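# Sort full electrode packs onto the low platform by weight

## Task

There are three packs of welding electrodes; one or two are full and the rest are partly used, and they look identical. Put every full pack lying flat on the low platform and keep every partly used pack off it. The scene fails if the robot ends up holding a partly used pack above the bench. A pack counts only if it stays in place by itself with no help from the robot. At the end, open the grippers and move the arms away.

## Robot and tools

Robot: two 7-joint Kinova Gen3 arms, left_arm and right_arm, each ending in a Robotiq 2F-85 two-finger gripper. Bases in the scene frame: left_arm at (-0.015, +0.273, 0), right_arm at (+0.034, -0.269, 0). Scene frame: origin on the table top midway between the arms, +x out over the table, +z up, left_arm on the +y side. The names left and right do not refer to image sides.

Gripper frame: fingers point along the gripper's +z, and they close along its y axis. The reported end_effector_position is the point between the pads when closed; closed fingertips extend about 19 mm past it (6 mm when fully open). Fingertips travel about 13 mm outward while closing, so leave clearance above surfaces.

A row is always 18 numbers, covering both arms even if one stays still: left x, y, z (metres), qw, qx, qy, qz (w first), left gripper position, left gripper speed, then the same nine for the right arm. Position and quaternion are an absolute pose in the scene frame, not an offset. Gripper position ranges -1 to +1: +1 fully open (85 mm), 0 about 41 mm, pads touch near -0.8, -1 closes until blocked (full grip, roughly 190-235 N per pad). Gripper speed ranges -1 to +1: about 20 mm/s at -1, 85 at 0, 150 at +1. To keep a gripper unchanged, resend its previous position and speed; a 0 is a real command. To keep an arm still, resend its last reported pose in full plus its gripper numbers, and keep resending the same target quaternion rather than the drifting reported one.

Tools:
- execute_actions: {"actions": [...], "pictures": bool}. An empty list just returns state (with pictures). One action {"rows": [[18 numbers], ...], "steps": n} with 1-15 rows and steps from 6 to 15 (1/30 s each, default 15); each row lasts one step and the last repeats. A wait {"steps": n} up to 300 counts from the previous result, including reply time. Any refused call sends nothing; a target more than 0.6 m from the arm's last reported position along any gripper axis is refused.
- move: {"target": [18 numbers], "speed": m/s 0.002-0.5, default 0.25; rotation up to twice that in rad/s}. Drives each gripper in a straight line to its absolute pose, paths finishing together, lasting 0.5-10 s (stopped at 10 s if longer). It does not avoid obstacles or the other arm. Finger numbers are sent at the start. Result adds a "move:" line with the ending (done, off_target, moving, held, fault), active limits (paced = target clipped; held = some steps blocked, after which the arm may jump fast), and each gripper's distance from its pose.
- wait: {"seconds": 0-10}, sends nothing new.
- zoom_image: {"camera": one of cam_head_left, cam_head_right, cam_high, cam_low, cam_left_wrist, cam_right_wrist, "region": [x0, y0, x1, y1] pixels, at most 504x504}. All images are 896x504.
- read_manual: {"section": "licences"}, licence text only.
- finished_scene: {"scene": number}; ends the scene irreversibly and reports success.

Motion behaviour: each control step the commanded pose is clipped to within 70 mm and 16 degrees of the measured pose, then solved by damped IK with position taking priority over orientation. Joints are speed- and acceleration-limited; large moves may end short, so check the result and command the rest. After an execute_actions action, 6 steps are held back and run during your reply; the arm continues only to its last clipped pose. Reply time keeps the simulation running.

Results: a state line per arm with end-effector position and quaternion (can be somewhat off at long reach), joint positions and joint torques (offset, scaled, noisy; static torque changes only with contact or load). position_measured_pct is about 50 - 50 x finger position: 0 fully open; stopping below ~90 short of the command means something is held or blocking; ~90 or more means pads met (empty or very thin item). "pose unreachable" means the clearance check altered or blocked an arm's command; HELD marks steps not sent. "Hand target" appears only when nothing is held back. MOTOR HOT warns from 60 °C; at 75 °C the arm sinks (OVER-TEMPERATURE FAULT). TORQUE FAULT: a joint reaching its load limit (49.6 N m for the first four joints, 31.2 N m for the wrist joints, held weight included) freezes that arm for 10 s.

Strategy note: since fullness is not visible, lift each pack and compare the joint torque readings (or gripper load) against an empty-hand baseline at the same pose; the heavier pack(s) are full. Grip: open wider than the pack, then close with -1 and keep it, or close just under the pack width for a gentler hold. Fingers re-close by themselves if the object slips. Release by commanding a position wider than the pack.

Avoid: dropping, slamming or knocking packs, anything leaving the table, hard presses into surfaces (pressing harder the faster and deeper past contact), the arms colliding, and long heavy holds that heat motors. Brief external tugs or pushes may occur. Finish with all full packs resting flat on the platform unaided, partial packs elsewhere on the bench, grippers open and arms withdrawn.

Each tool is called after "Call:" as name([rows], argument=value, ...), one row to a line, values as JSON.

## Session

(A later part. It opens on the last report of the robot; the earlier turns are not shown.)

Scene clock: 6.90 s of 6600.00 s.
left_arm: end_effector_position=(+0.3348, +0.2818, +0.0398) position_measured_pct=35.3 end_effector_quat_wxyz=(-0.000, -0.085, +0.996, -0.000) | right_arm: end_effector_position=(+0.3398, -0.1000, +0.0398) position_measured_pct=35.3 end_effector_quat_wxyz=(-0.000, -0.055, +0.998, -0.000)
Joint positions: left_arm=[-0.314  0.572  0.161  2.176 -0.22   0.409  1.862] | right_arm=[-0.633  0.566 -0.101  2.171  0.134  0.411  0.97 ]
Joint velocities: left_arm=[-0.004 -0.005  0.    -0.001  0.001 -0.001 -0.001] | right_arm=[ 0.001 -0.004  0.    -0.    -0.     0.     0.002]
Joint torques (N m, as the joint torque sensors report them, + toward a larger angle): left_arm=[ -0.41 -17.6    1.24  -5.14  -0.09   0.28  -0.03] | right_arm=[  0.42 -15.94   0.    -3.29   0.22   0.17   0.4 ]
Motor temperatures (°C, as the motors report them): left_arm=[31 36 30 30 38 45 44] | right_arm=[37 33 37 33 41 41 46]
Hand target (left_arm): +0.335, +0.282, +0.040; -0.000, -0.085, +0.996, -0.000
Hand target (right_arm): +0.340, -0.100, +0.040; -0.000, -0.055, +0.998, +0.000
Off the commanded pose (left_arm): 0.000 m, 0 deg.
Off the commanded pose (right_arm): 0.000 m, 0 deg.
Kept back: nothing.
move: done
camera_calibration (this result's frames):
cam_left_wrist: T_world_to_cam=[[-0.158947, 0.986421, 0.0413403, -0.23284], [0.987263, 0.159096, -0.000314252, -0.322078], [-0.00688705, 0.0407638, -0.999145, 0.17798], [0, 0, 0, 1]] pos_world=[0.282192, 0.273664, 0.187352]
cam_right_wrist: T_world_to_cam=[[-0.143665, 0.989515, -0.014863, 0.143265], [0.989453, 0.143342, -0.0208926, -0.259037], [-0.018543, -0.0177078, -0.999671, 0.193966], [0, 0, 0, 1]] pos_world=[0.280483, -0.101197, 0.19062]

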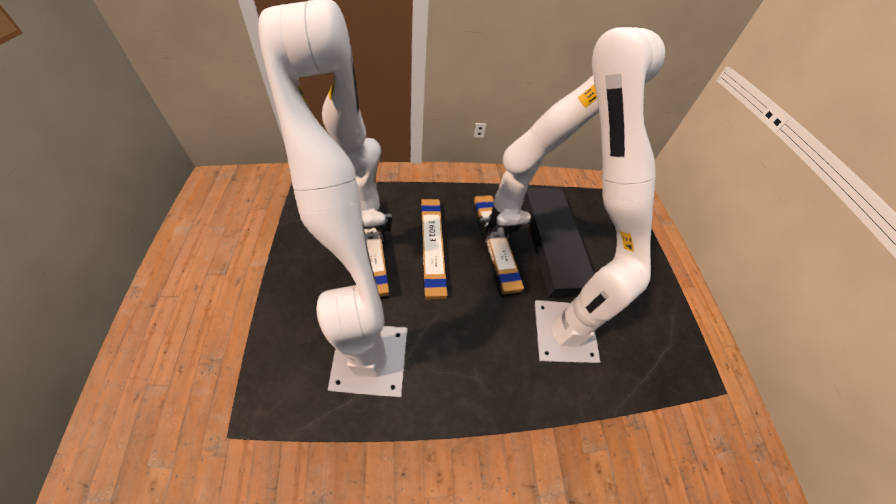

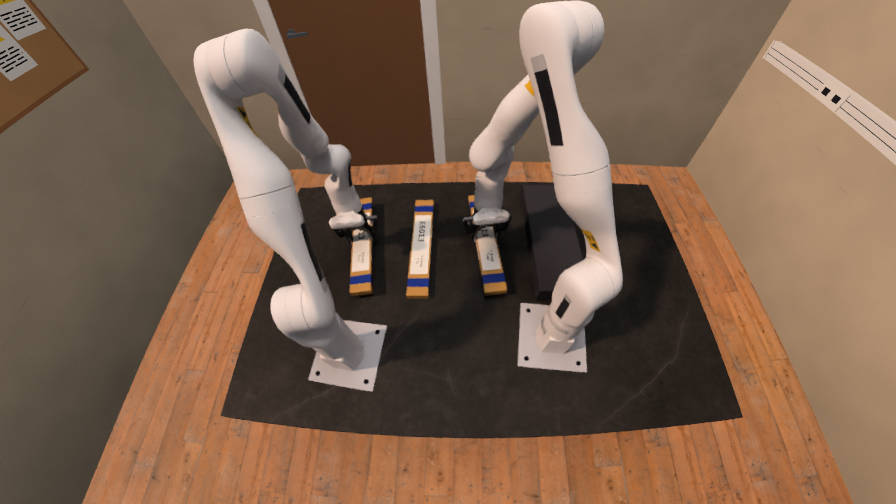

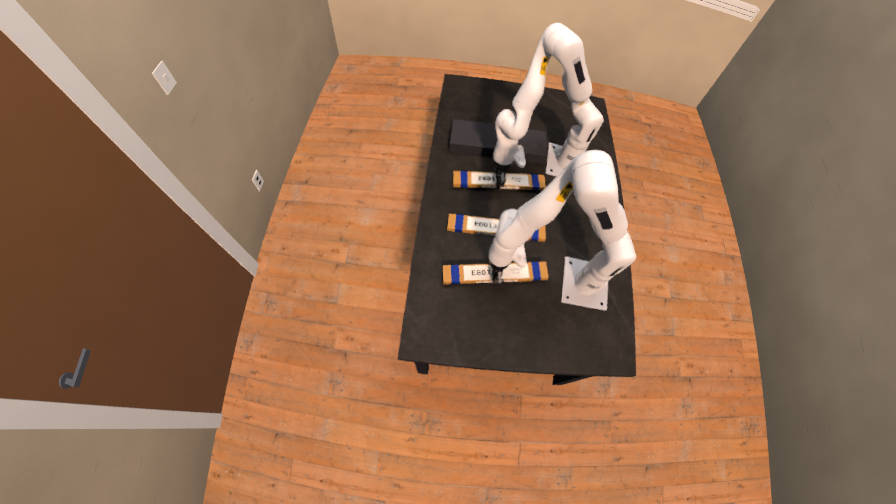

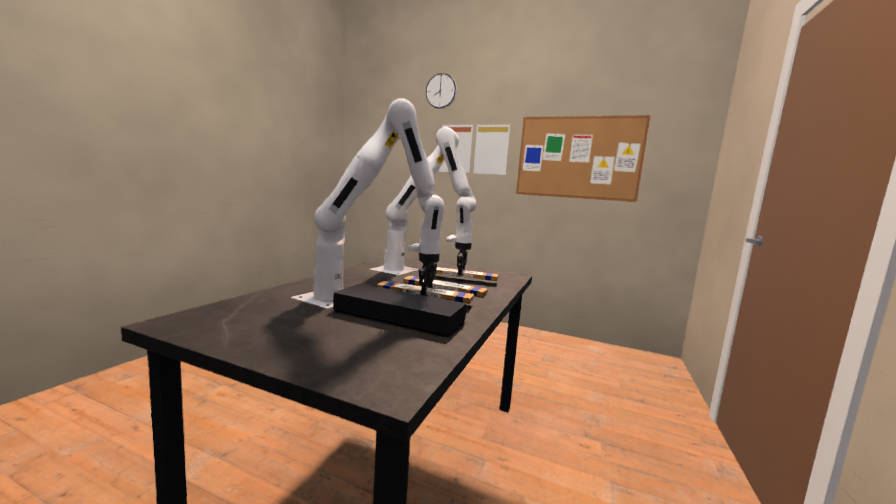

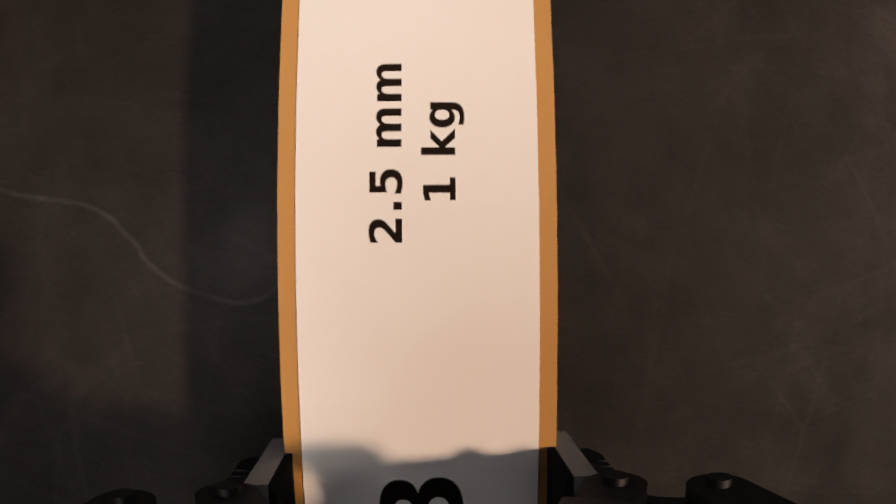

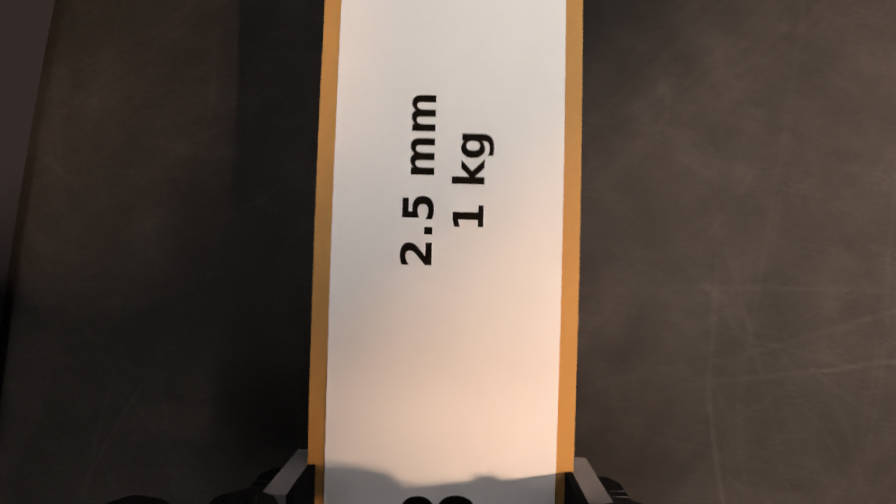

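Call:
move(target=[0.335,0.30,0.05,0,-0.085,0.996,0,-1,0,0.34,-0.10,0.02,0,-0.055,0.998,0,-1,0], speed=0.05)

Call:
move(target=[0.335,0.34,0.07,0,-0.085,0.996,0,-1,0,0.34,-0.10,0.02,0,-0.055,0.998,0,1,1], speed=0.1)

Call:
move(target=[0.33,0.39,0.10,0,-0.085,0.996,0,-1,0,0.34,-0.10,0.07,0,-0.055,0.998,0,1,1], speed=0.15)

Call:
move(target=[0.33,0.42,0.13,0,-0.085,0.996,0,-1,0,0.338,0.096,0.07,0,0,1,0,1,1])

Scene clock: 7.93 s of 6600.00 s.
left_arm: end_effector_position=(+0.3350, +0.2997, +0.0499) position_measured_pct=35.3 end_effector_quat_wxyz=(-0.000, -0.085, +0.996, -0.000) | right_arm: end_effector_position=(+0.3402, -0.1000, +0.0202) position_measured_pct=35.3 end_effector_quat_wxyz=(+0.000, -0.055, +0.998, +0.000)
Joint positions: left_arm=[-0.379  0.548  0.18   2.167 -0.218  0.444  1.811] | right_arm=[-0.645  0.618 -0.085  2.181  0.146  0.347  0.96 ]
Joint velocities: left_arm=[-0.004 -0.002 -0.002  0.     0.002  0.    -0.004] | right_arm=[-0.001  0.003 -0.001  0.001  0.001 -0.001 -0.001]
Joint torques (N m, as the joint torque sensors report them, + toward a larger angle): left_arm=[ -0.83 -17.6    1.88  -5.56  -0.32   0.33  -0.15] | right_arm=[  0.35 -16.4    0.11  -2.76   0.11   0.05   0.45]
Motor temperatures (°C, as the motors report them): left_arm=[31 36 30 30 38 45 44] | right_arm=[37 33 37 33 41 41 46]
Hand target (left_arm): +0.335, +0.300, +0.050; +0.000, -0.085, +0.996, -0.000
Hand target (right_arm): +0.340, -0.100, +0.020; +0.000, -0.055, +0.998, -0.000
Off the commanded pose (left_arm): 0.000 m, 0 deg.
Off the commanded pose (right_arm): 0.000 m, 0 deg.
Kept back: nothing.
move: done
camera_calibration (this result's frames):
cam_left_wrist: T_world_to_cam=[[-0.158592, 0.986476, 0.0413919, -0.250978], [0.987323, 0.158725, 0.0000710953, -0.325033], [-0.00649978, 0.0408784, -0.999143, 0.187195], [0, 0, 0, 1]] pos_world=[0.282326, 0.291523, 0.197446]
cam_right_wrist: T_world_to_cam=[[-0.143194, 0.989584, -0.0148295, 0.142916], [0.989542, 0.142892, -0.0197286, -0.259956], [-0.0174041, -0.0174994, -0.999695, 0.173962], [0, 0, 0, 1]] pos_world=[0.280729, -0.101237, 0.1709]

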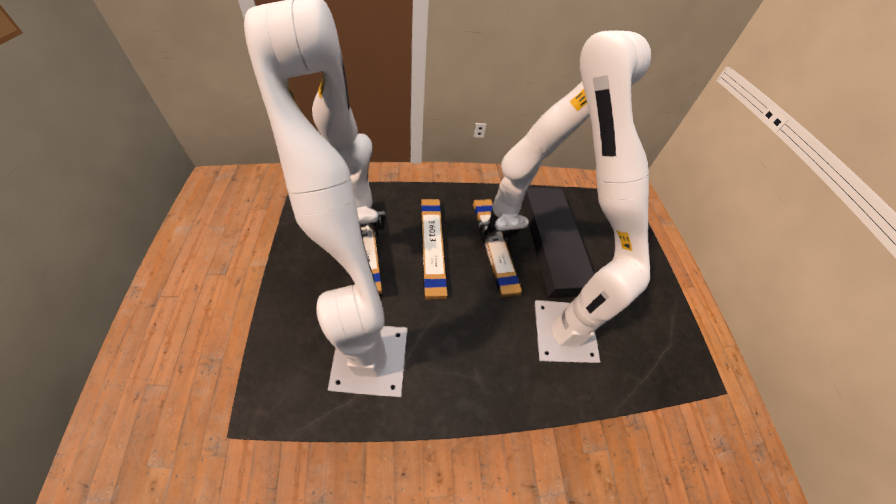

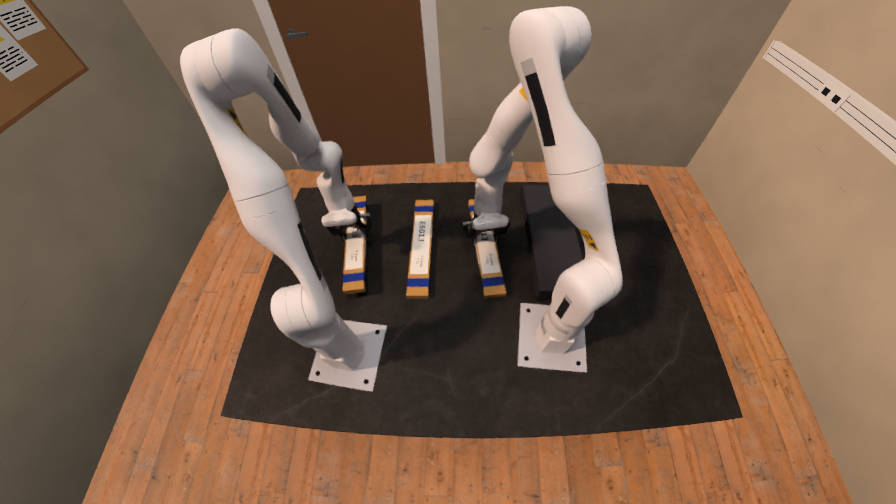

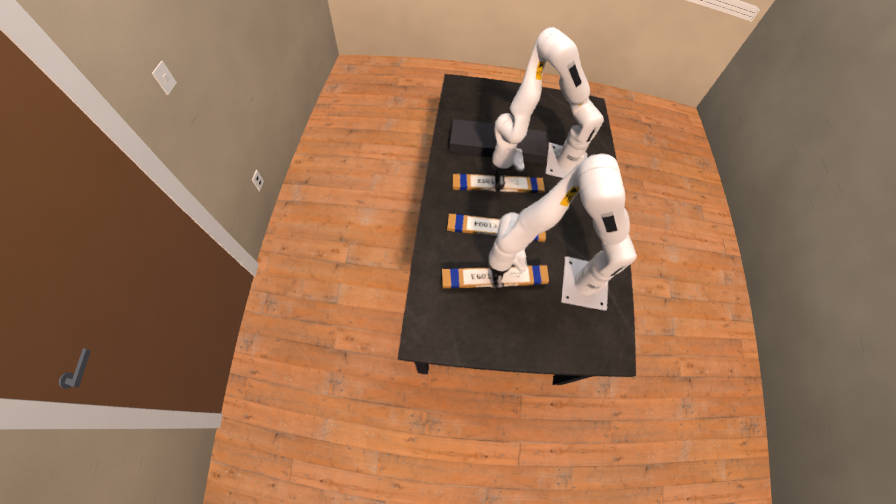

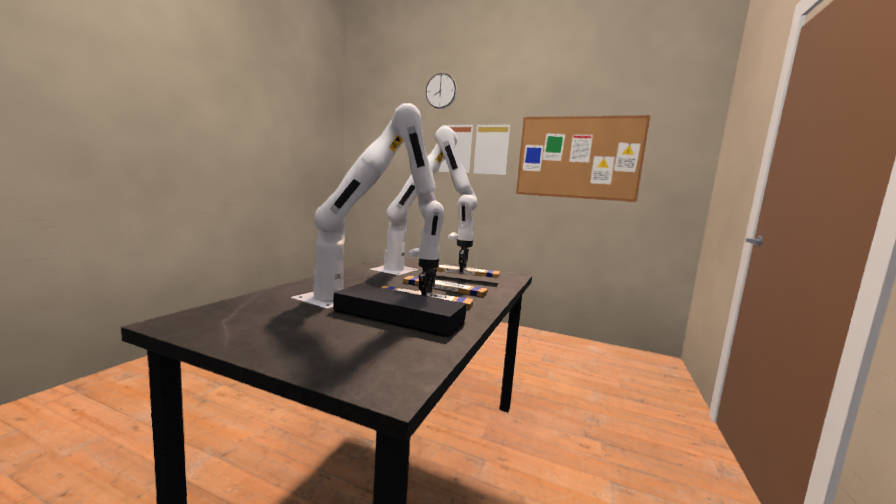

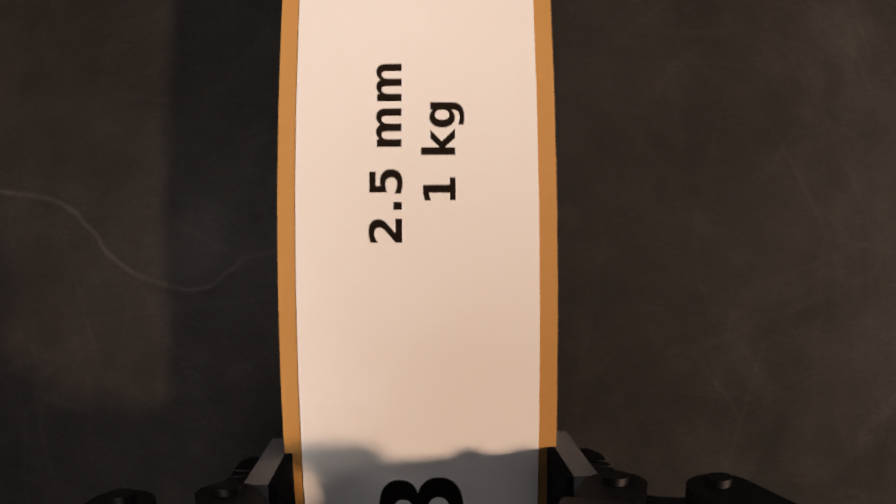

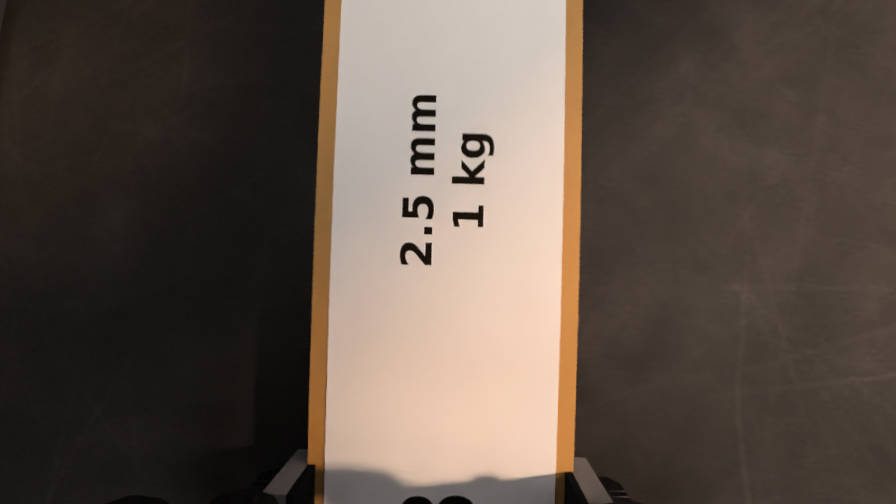

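Scene clock: 8.70 s of 6600.00 s.
left_arm: end_effector_position=(+0.3351, +0.3394, +0.0699) position_measured_pct=35.3 end_effector_quat_wxyz=(-0.000, -0.084, +0.996, -0.000) | right_arm: end_effector_position=(+0.3400, -0.1000, +0.0200) position_measured_pct=0.0 end_effector_quat_wxyz=(+0.000, -0.055, +0.998, +0.000)
Joint positions: left_arm=[-0.515  0.506  0.214  2.135 -0.208  0.52   1.691] | right_arm=[-0.645  0.619 -0.085  2.182  0.146  0.347  0.96 ]
Joint velocities: left_arm=[-0.01  -0.002 -0.005 -0.     0.004  0.001 -0.005] | right_arm=[ 0.001 -0.001 -0.001  0.    -0.     0.001  0.001]
Joint torques (N m, as the joint torque sensors report them, + toward a larger angle): left_arm=[ -0.69 -17.21   1.31  -6.55   0.17   0.23   0.29] | right_arm=[  0.29 -15.4   -0.04  -2.65   0.22  -0.01   0.47]
Motor temperatures (°C, as the motors report them): left_arm=[31 36 30 30 38 45 44] | right_arm=[37 33 37 33 41 41 46]
Hand target (left_arm): +0.335, +0.340, +0.070; +0.000, -0.085, +0.996, -0.000
Hand target (right_arm): +0.340, -0.100, +0.020; +0.000, -0.055, +0.998, -0.000
Off the commanded pose (left_arm): 0.001 m, 0 deg.
Off the commanded pose (right_arm): 0.000 m, 0 deg.
Kept back: nothing.
move: done
camera_calibration (this result's frames):
cam_left_wrist: T_world_to_cam=[[-0.15795, 0.986586, 0.0412225, -0.291187], [0.987426, 0.158081, 0.0000999581, -0.331276], [-0.00641787, 0.04072, -0.99915, 0.205569], [0, 0, 0, 1]] pos_world=[0.282437, 0.331279, 0.217431]
cam_right_wrist: T_world_to_cam=[[-0.143423, 0.98955, -0.0148541, 0.142945], [0.989498, 0.14311, -0.0203043, -0.259705], [-0.0179663, -0.0176102, -0.999683, 0.173965], [0, 0, 0, 1]] pos_world=[0.280604, -0.101221, 0.17076]

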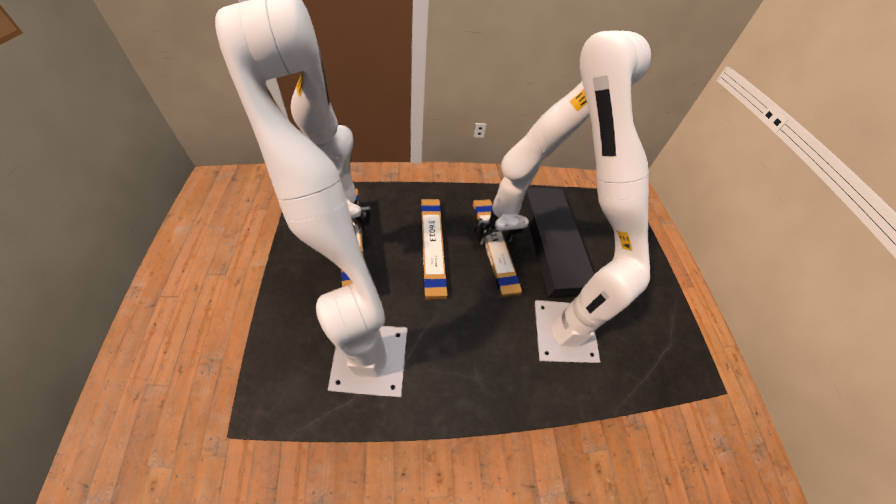

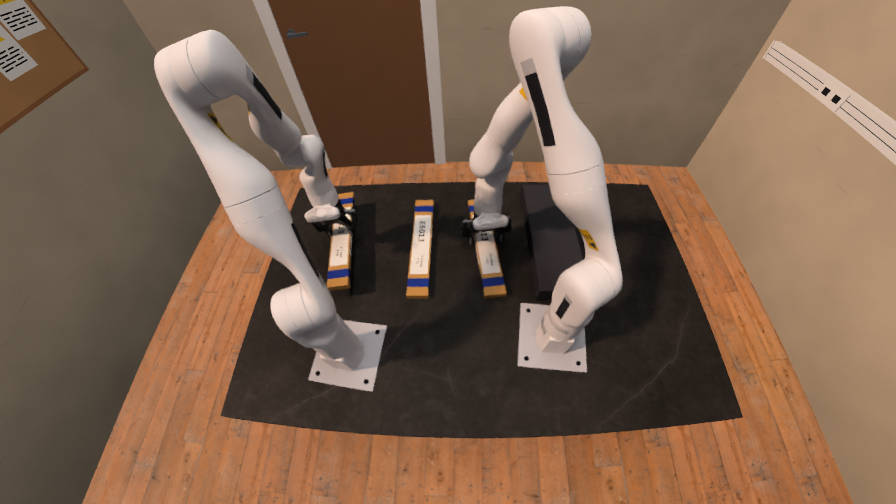

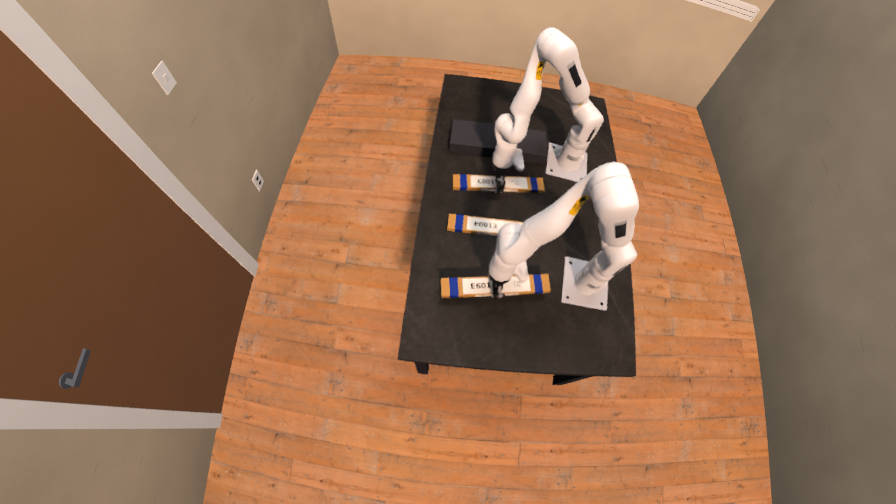

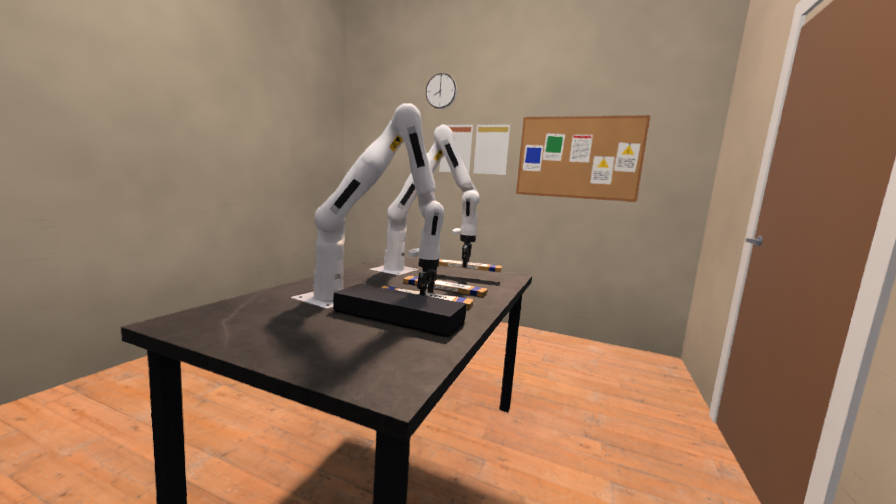

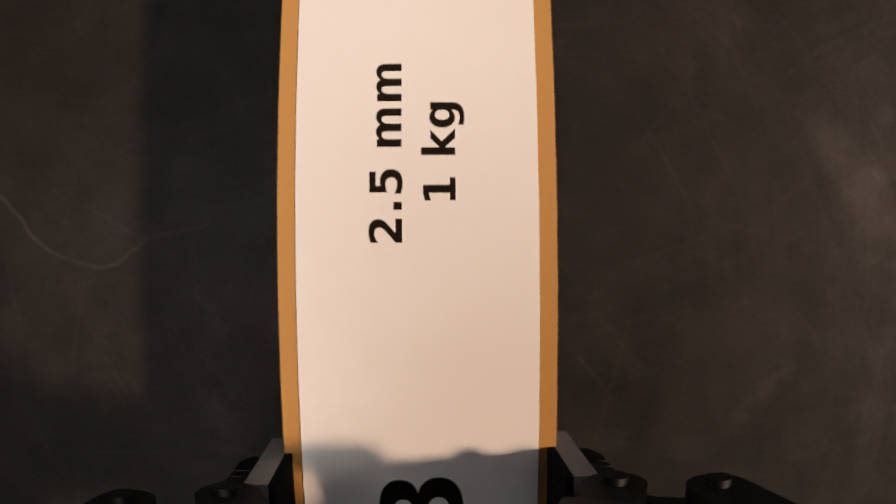

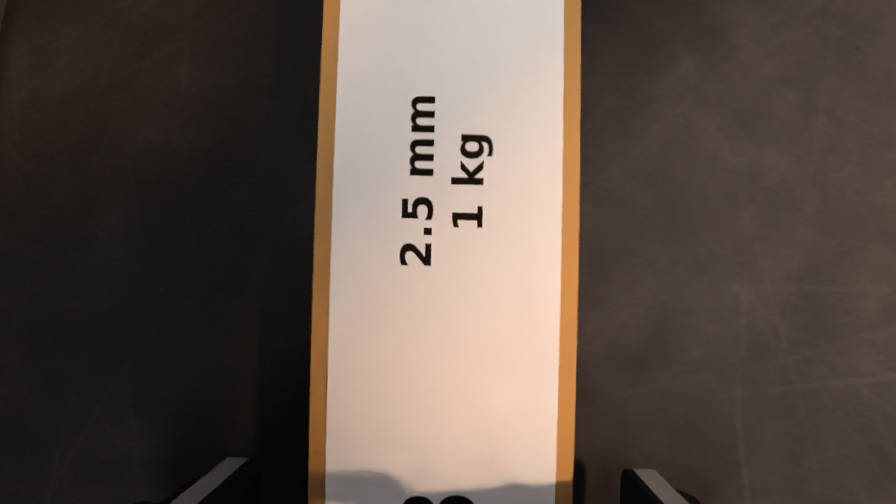

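Scene clock: 9.50 s of 6600.00 s.
left_arm: end_effector_position=(+0.3302, +0.3894, +0.0999) position_measured_pct=35.3 end_effector_quat_wxyz=(-0.000, -0.084, +0.996, -0.000) | right_arm: end_effector_position=(+0.3397, -0.0999, +0.0698) position_measured_pct=0.0 end_effector_quat_wxyz=(-0.000, -0.055, +0.998, +0.000)
Joint positions: left_arm=[-0.678  0.45   0.247  2.081 -0.18   0.631  1.529] | right_arm=[-0.617  0.489 -0.12   2.148  0.114  0.511  0.988]
Joint velocities: left_arm=[-0.01  -0.003 -0.006 -0.     0.003 -0.001 -0.004] | right_arm=[ 0.002 -0.006  0.    -0.    -0.001  0.002  0.002]
Joint torques (N m, as the joint torque sensors report them, + toward a larger angle): left_arm=[ -1.15 -17.02   2.07  -7.59  -0.14   0.09  -0.29] | right_arm=[  0.18 -14.47  -0.09  -3.89   0.15   0.05   0.44]
Motor temperatures (°C, as the motors report them): left_arm=[31 36 30 30 38 45 44] | right_arm=[37 33 37 33 41 41 46]
Hand target (left_arm): +0.330, +0.390, +0.100; +0.000, -0.085, +0.996, -0.000
Hand target (right_arm): +0.340, -0.100, +0.070; -0.000, -0.055, +0.998, +0.000
Off the commanded pose (left_arm): 0.001 m, 0 deg.
Off the commanded pose (right_arm): 0.000 m, 0 deg.
Kept back: nothing.
move: done
camera_calibration (this result's frames):
cam_left_wrist: T_world_to_cam=[[-0.158051, 0.986578, 0.0410231, -0.342469], [0.98741, 0.158181, 0.000093804, -0.33437], [-0.00639651, 0.0405215, -0.999158, 0.233503], [0, 0, 0, 1]] pos_world=[0.277527, 0.381301, 0.247387]
cam_right_wrist: T_world_to_cam=[[-0.143824, 0.989494, -0.014683, 0.143685], [0.989424, 0.1435, -0.021187, -0.258266], [-0.0188574, -0.0175749, -0.999668, 0.224025], [0, 0, 0, 1]] pos_world=[0.280425, -0.101177, 0.220589]

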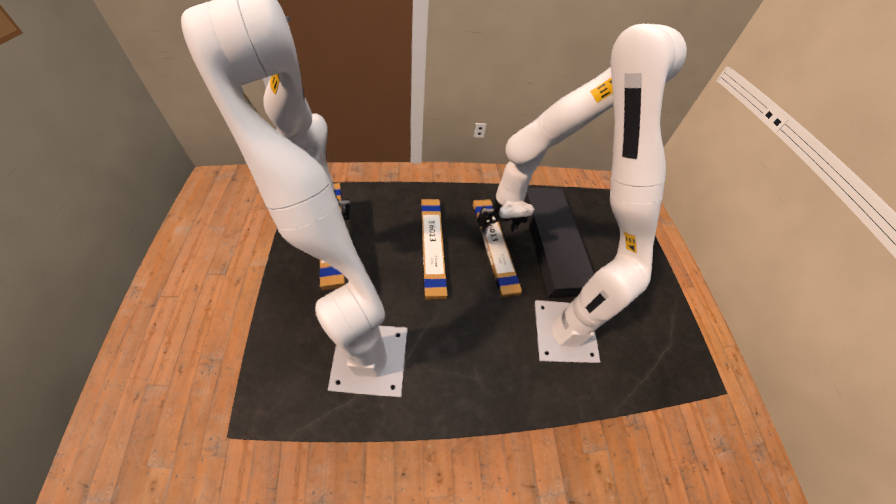

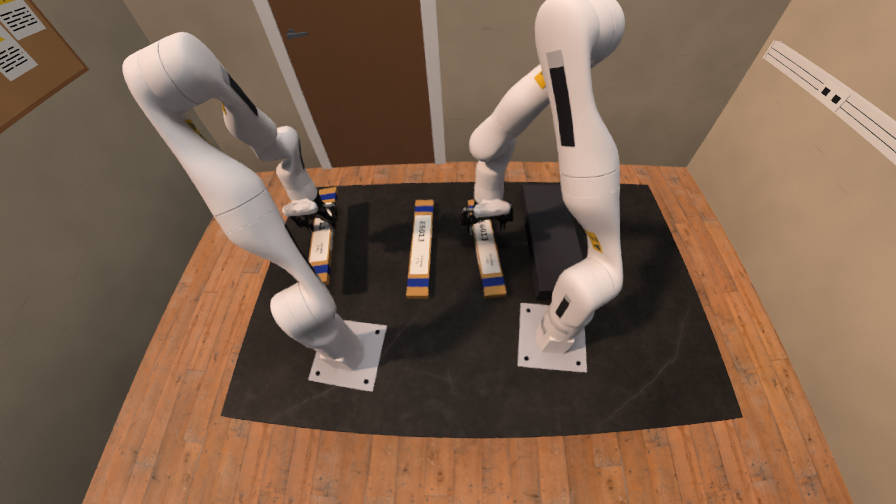

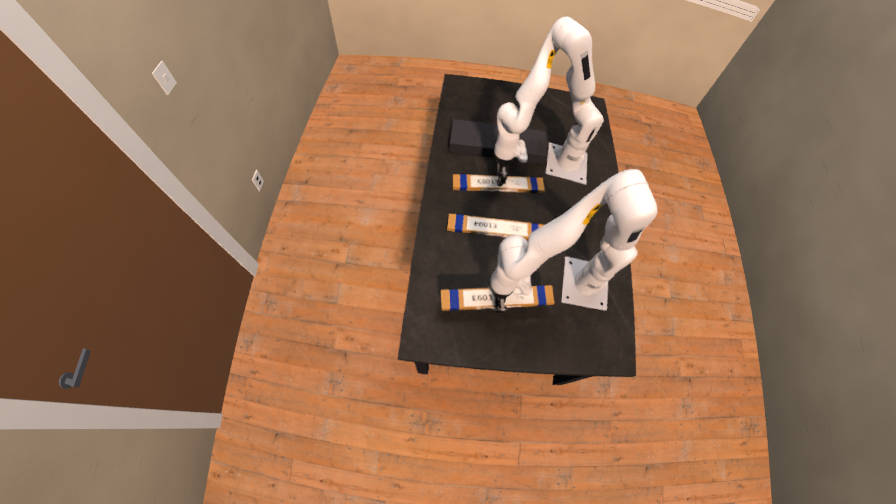

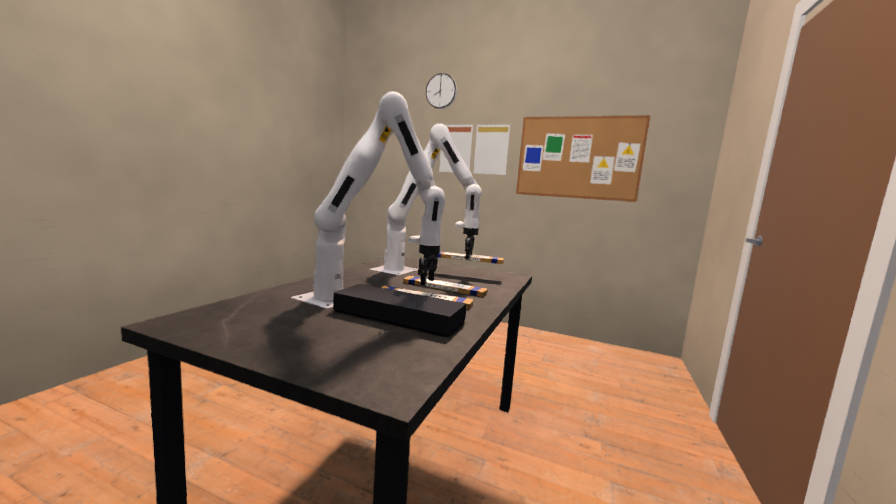

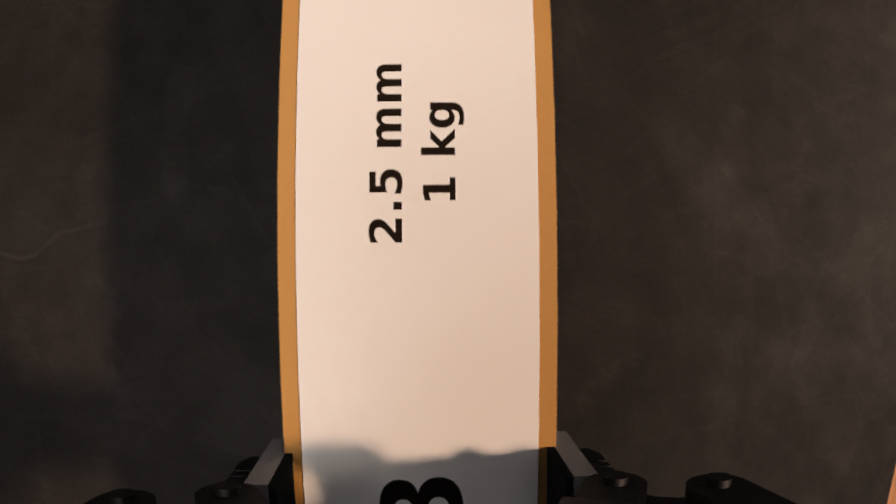

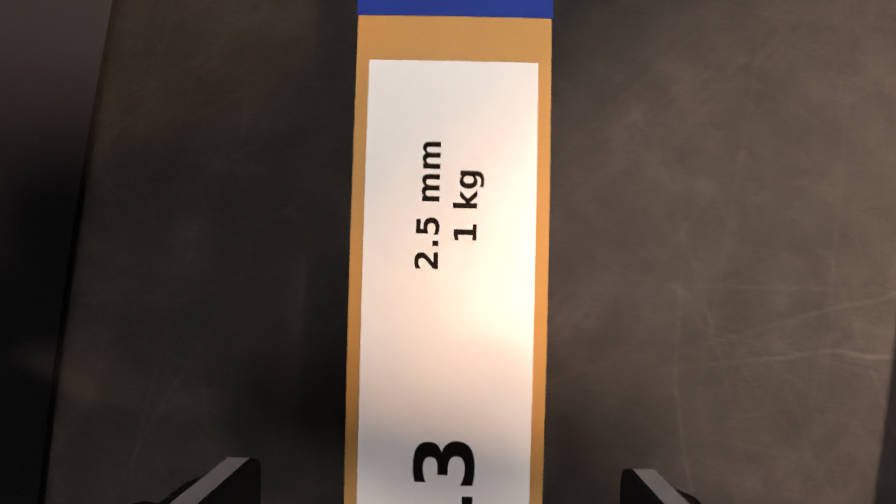

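Scene clock: 10.73 s of 6600.00 s.
left_arm: end_effector_position=(+0.3301, +0.4198, +0.1300) position_measured_pct=35.3 end_effector_quat_wxyz=(+0.000, -0.085, +0.996, -0.000) | right_arm: end_effector_position=(+0.3382, +0.0960, +0.0706) position_measured_pct=0.0 end_effector_quat_wxyz=(-0.000, +0.000, +1.000, +0.001)
Joint positions: left_arm=[-0.768  0.405  0.265  2.012 -0.153  0.743  1.428] | right_arm=[-1.007  0.674 -0.08   1.726  0.072  0.744  0.579]
Joint velocities: left_arm=[-0.001  0.    -0.    -0.     0.001 -0.    -0.001] | right_arm=[-0.007  0.009 -0.004  0.001  0.003  0.001 -0.005]
Joint torques (N m, as the joint torque sensors report them, + toward a larger angle): left_arm=[ -0.83 -17.03   1.4   -8.6    0.09   0.25  -0.03] | right_arm=[  0.08 -19.81   0.26  -5.81   0.34   0.02   0.48]
Motor temperatures (°C, as the motors report them): left_arm=[31 36 30 30 38 45 44] | right_arm=[37 33 37 33 41 41 46]
Hand target (left_arm): +0.330, +0.420, +0.130; +0.000, -0.085, +0.996, -0.000
Hand target (right_arm): +0.338, +0.096, +0.070; -0.001, -0.000, +1.000, +0.000
Off the commanded pose (left_arm): 0.000 m, 0 deg.
Off the commanded pose (right_arm): 0.001 m, 0 deg.
Kept back: nothing.
move: done
camera_calibration (this result's frames):
cam_left_wrist: T_world_to_cam=[[-0.159023, 0.986417, 0.0411592, -0.37335], [0.987256, 0.159142, 0.000393062, -0.33948], [-0.00616242, 0.0406971, -0.999153, 0.262213], [0, 0, 0, 1]] pos_world=[0.277399, 0.411633, 0.277491]
cam_right_wrist: T_world_to_cam=[[-0.0334165, 0.999348, -0.013704, -0.0887249], [0.999234, 0.0331269, -0.0208424, -0.277634], [-0.0203748, -0.0143899, -0.999689, 0.228474], [0, 0, 0, 1]] pos_world=[0.279111, 0.101152, 0.221401]

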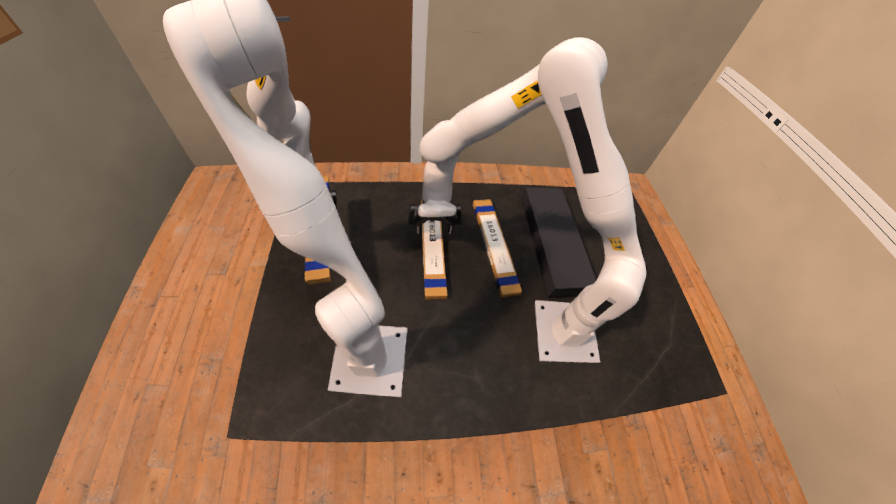

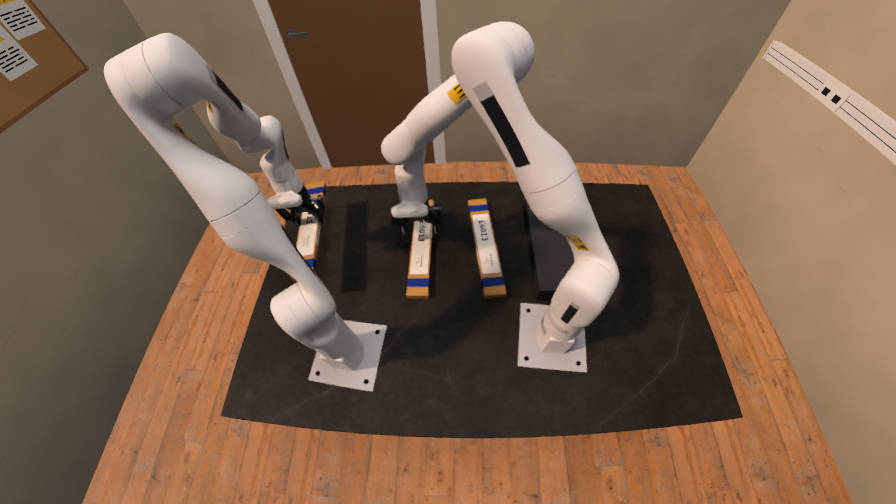

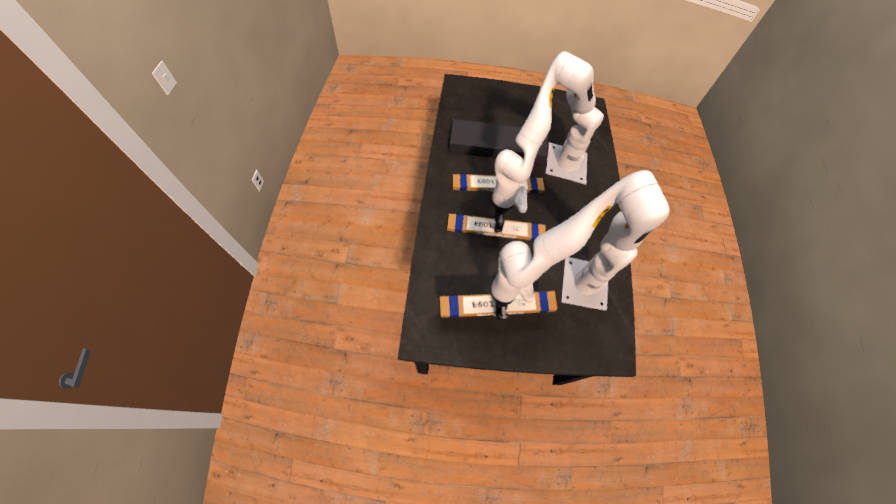

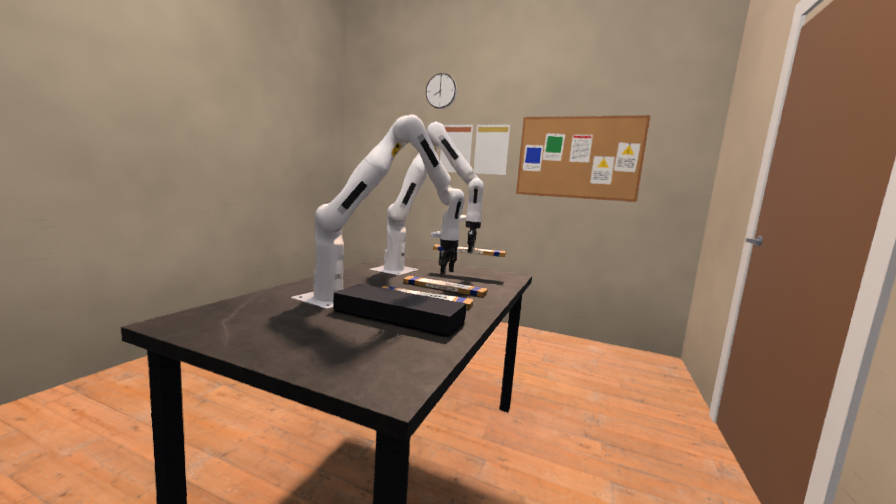

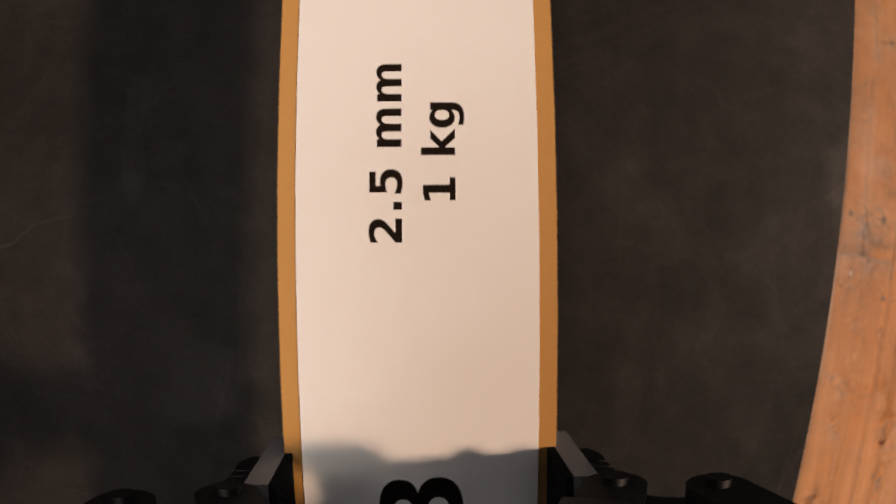

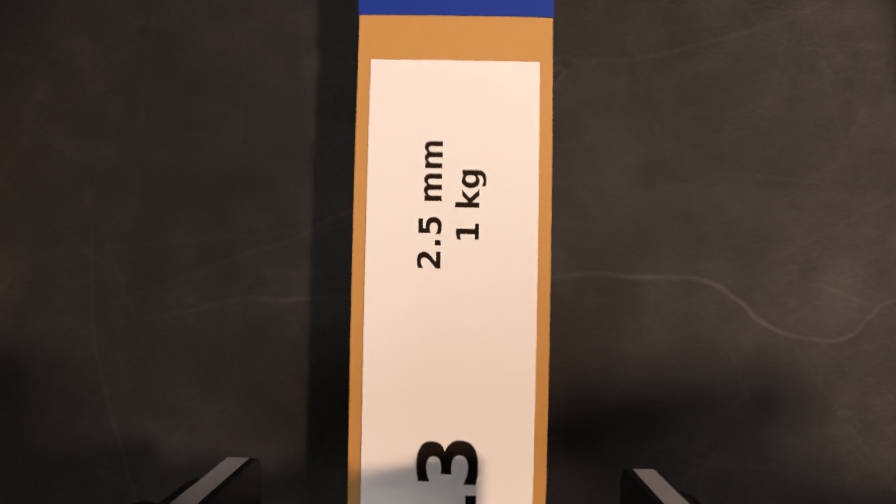

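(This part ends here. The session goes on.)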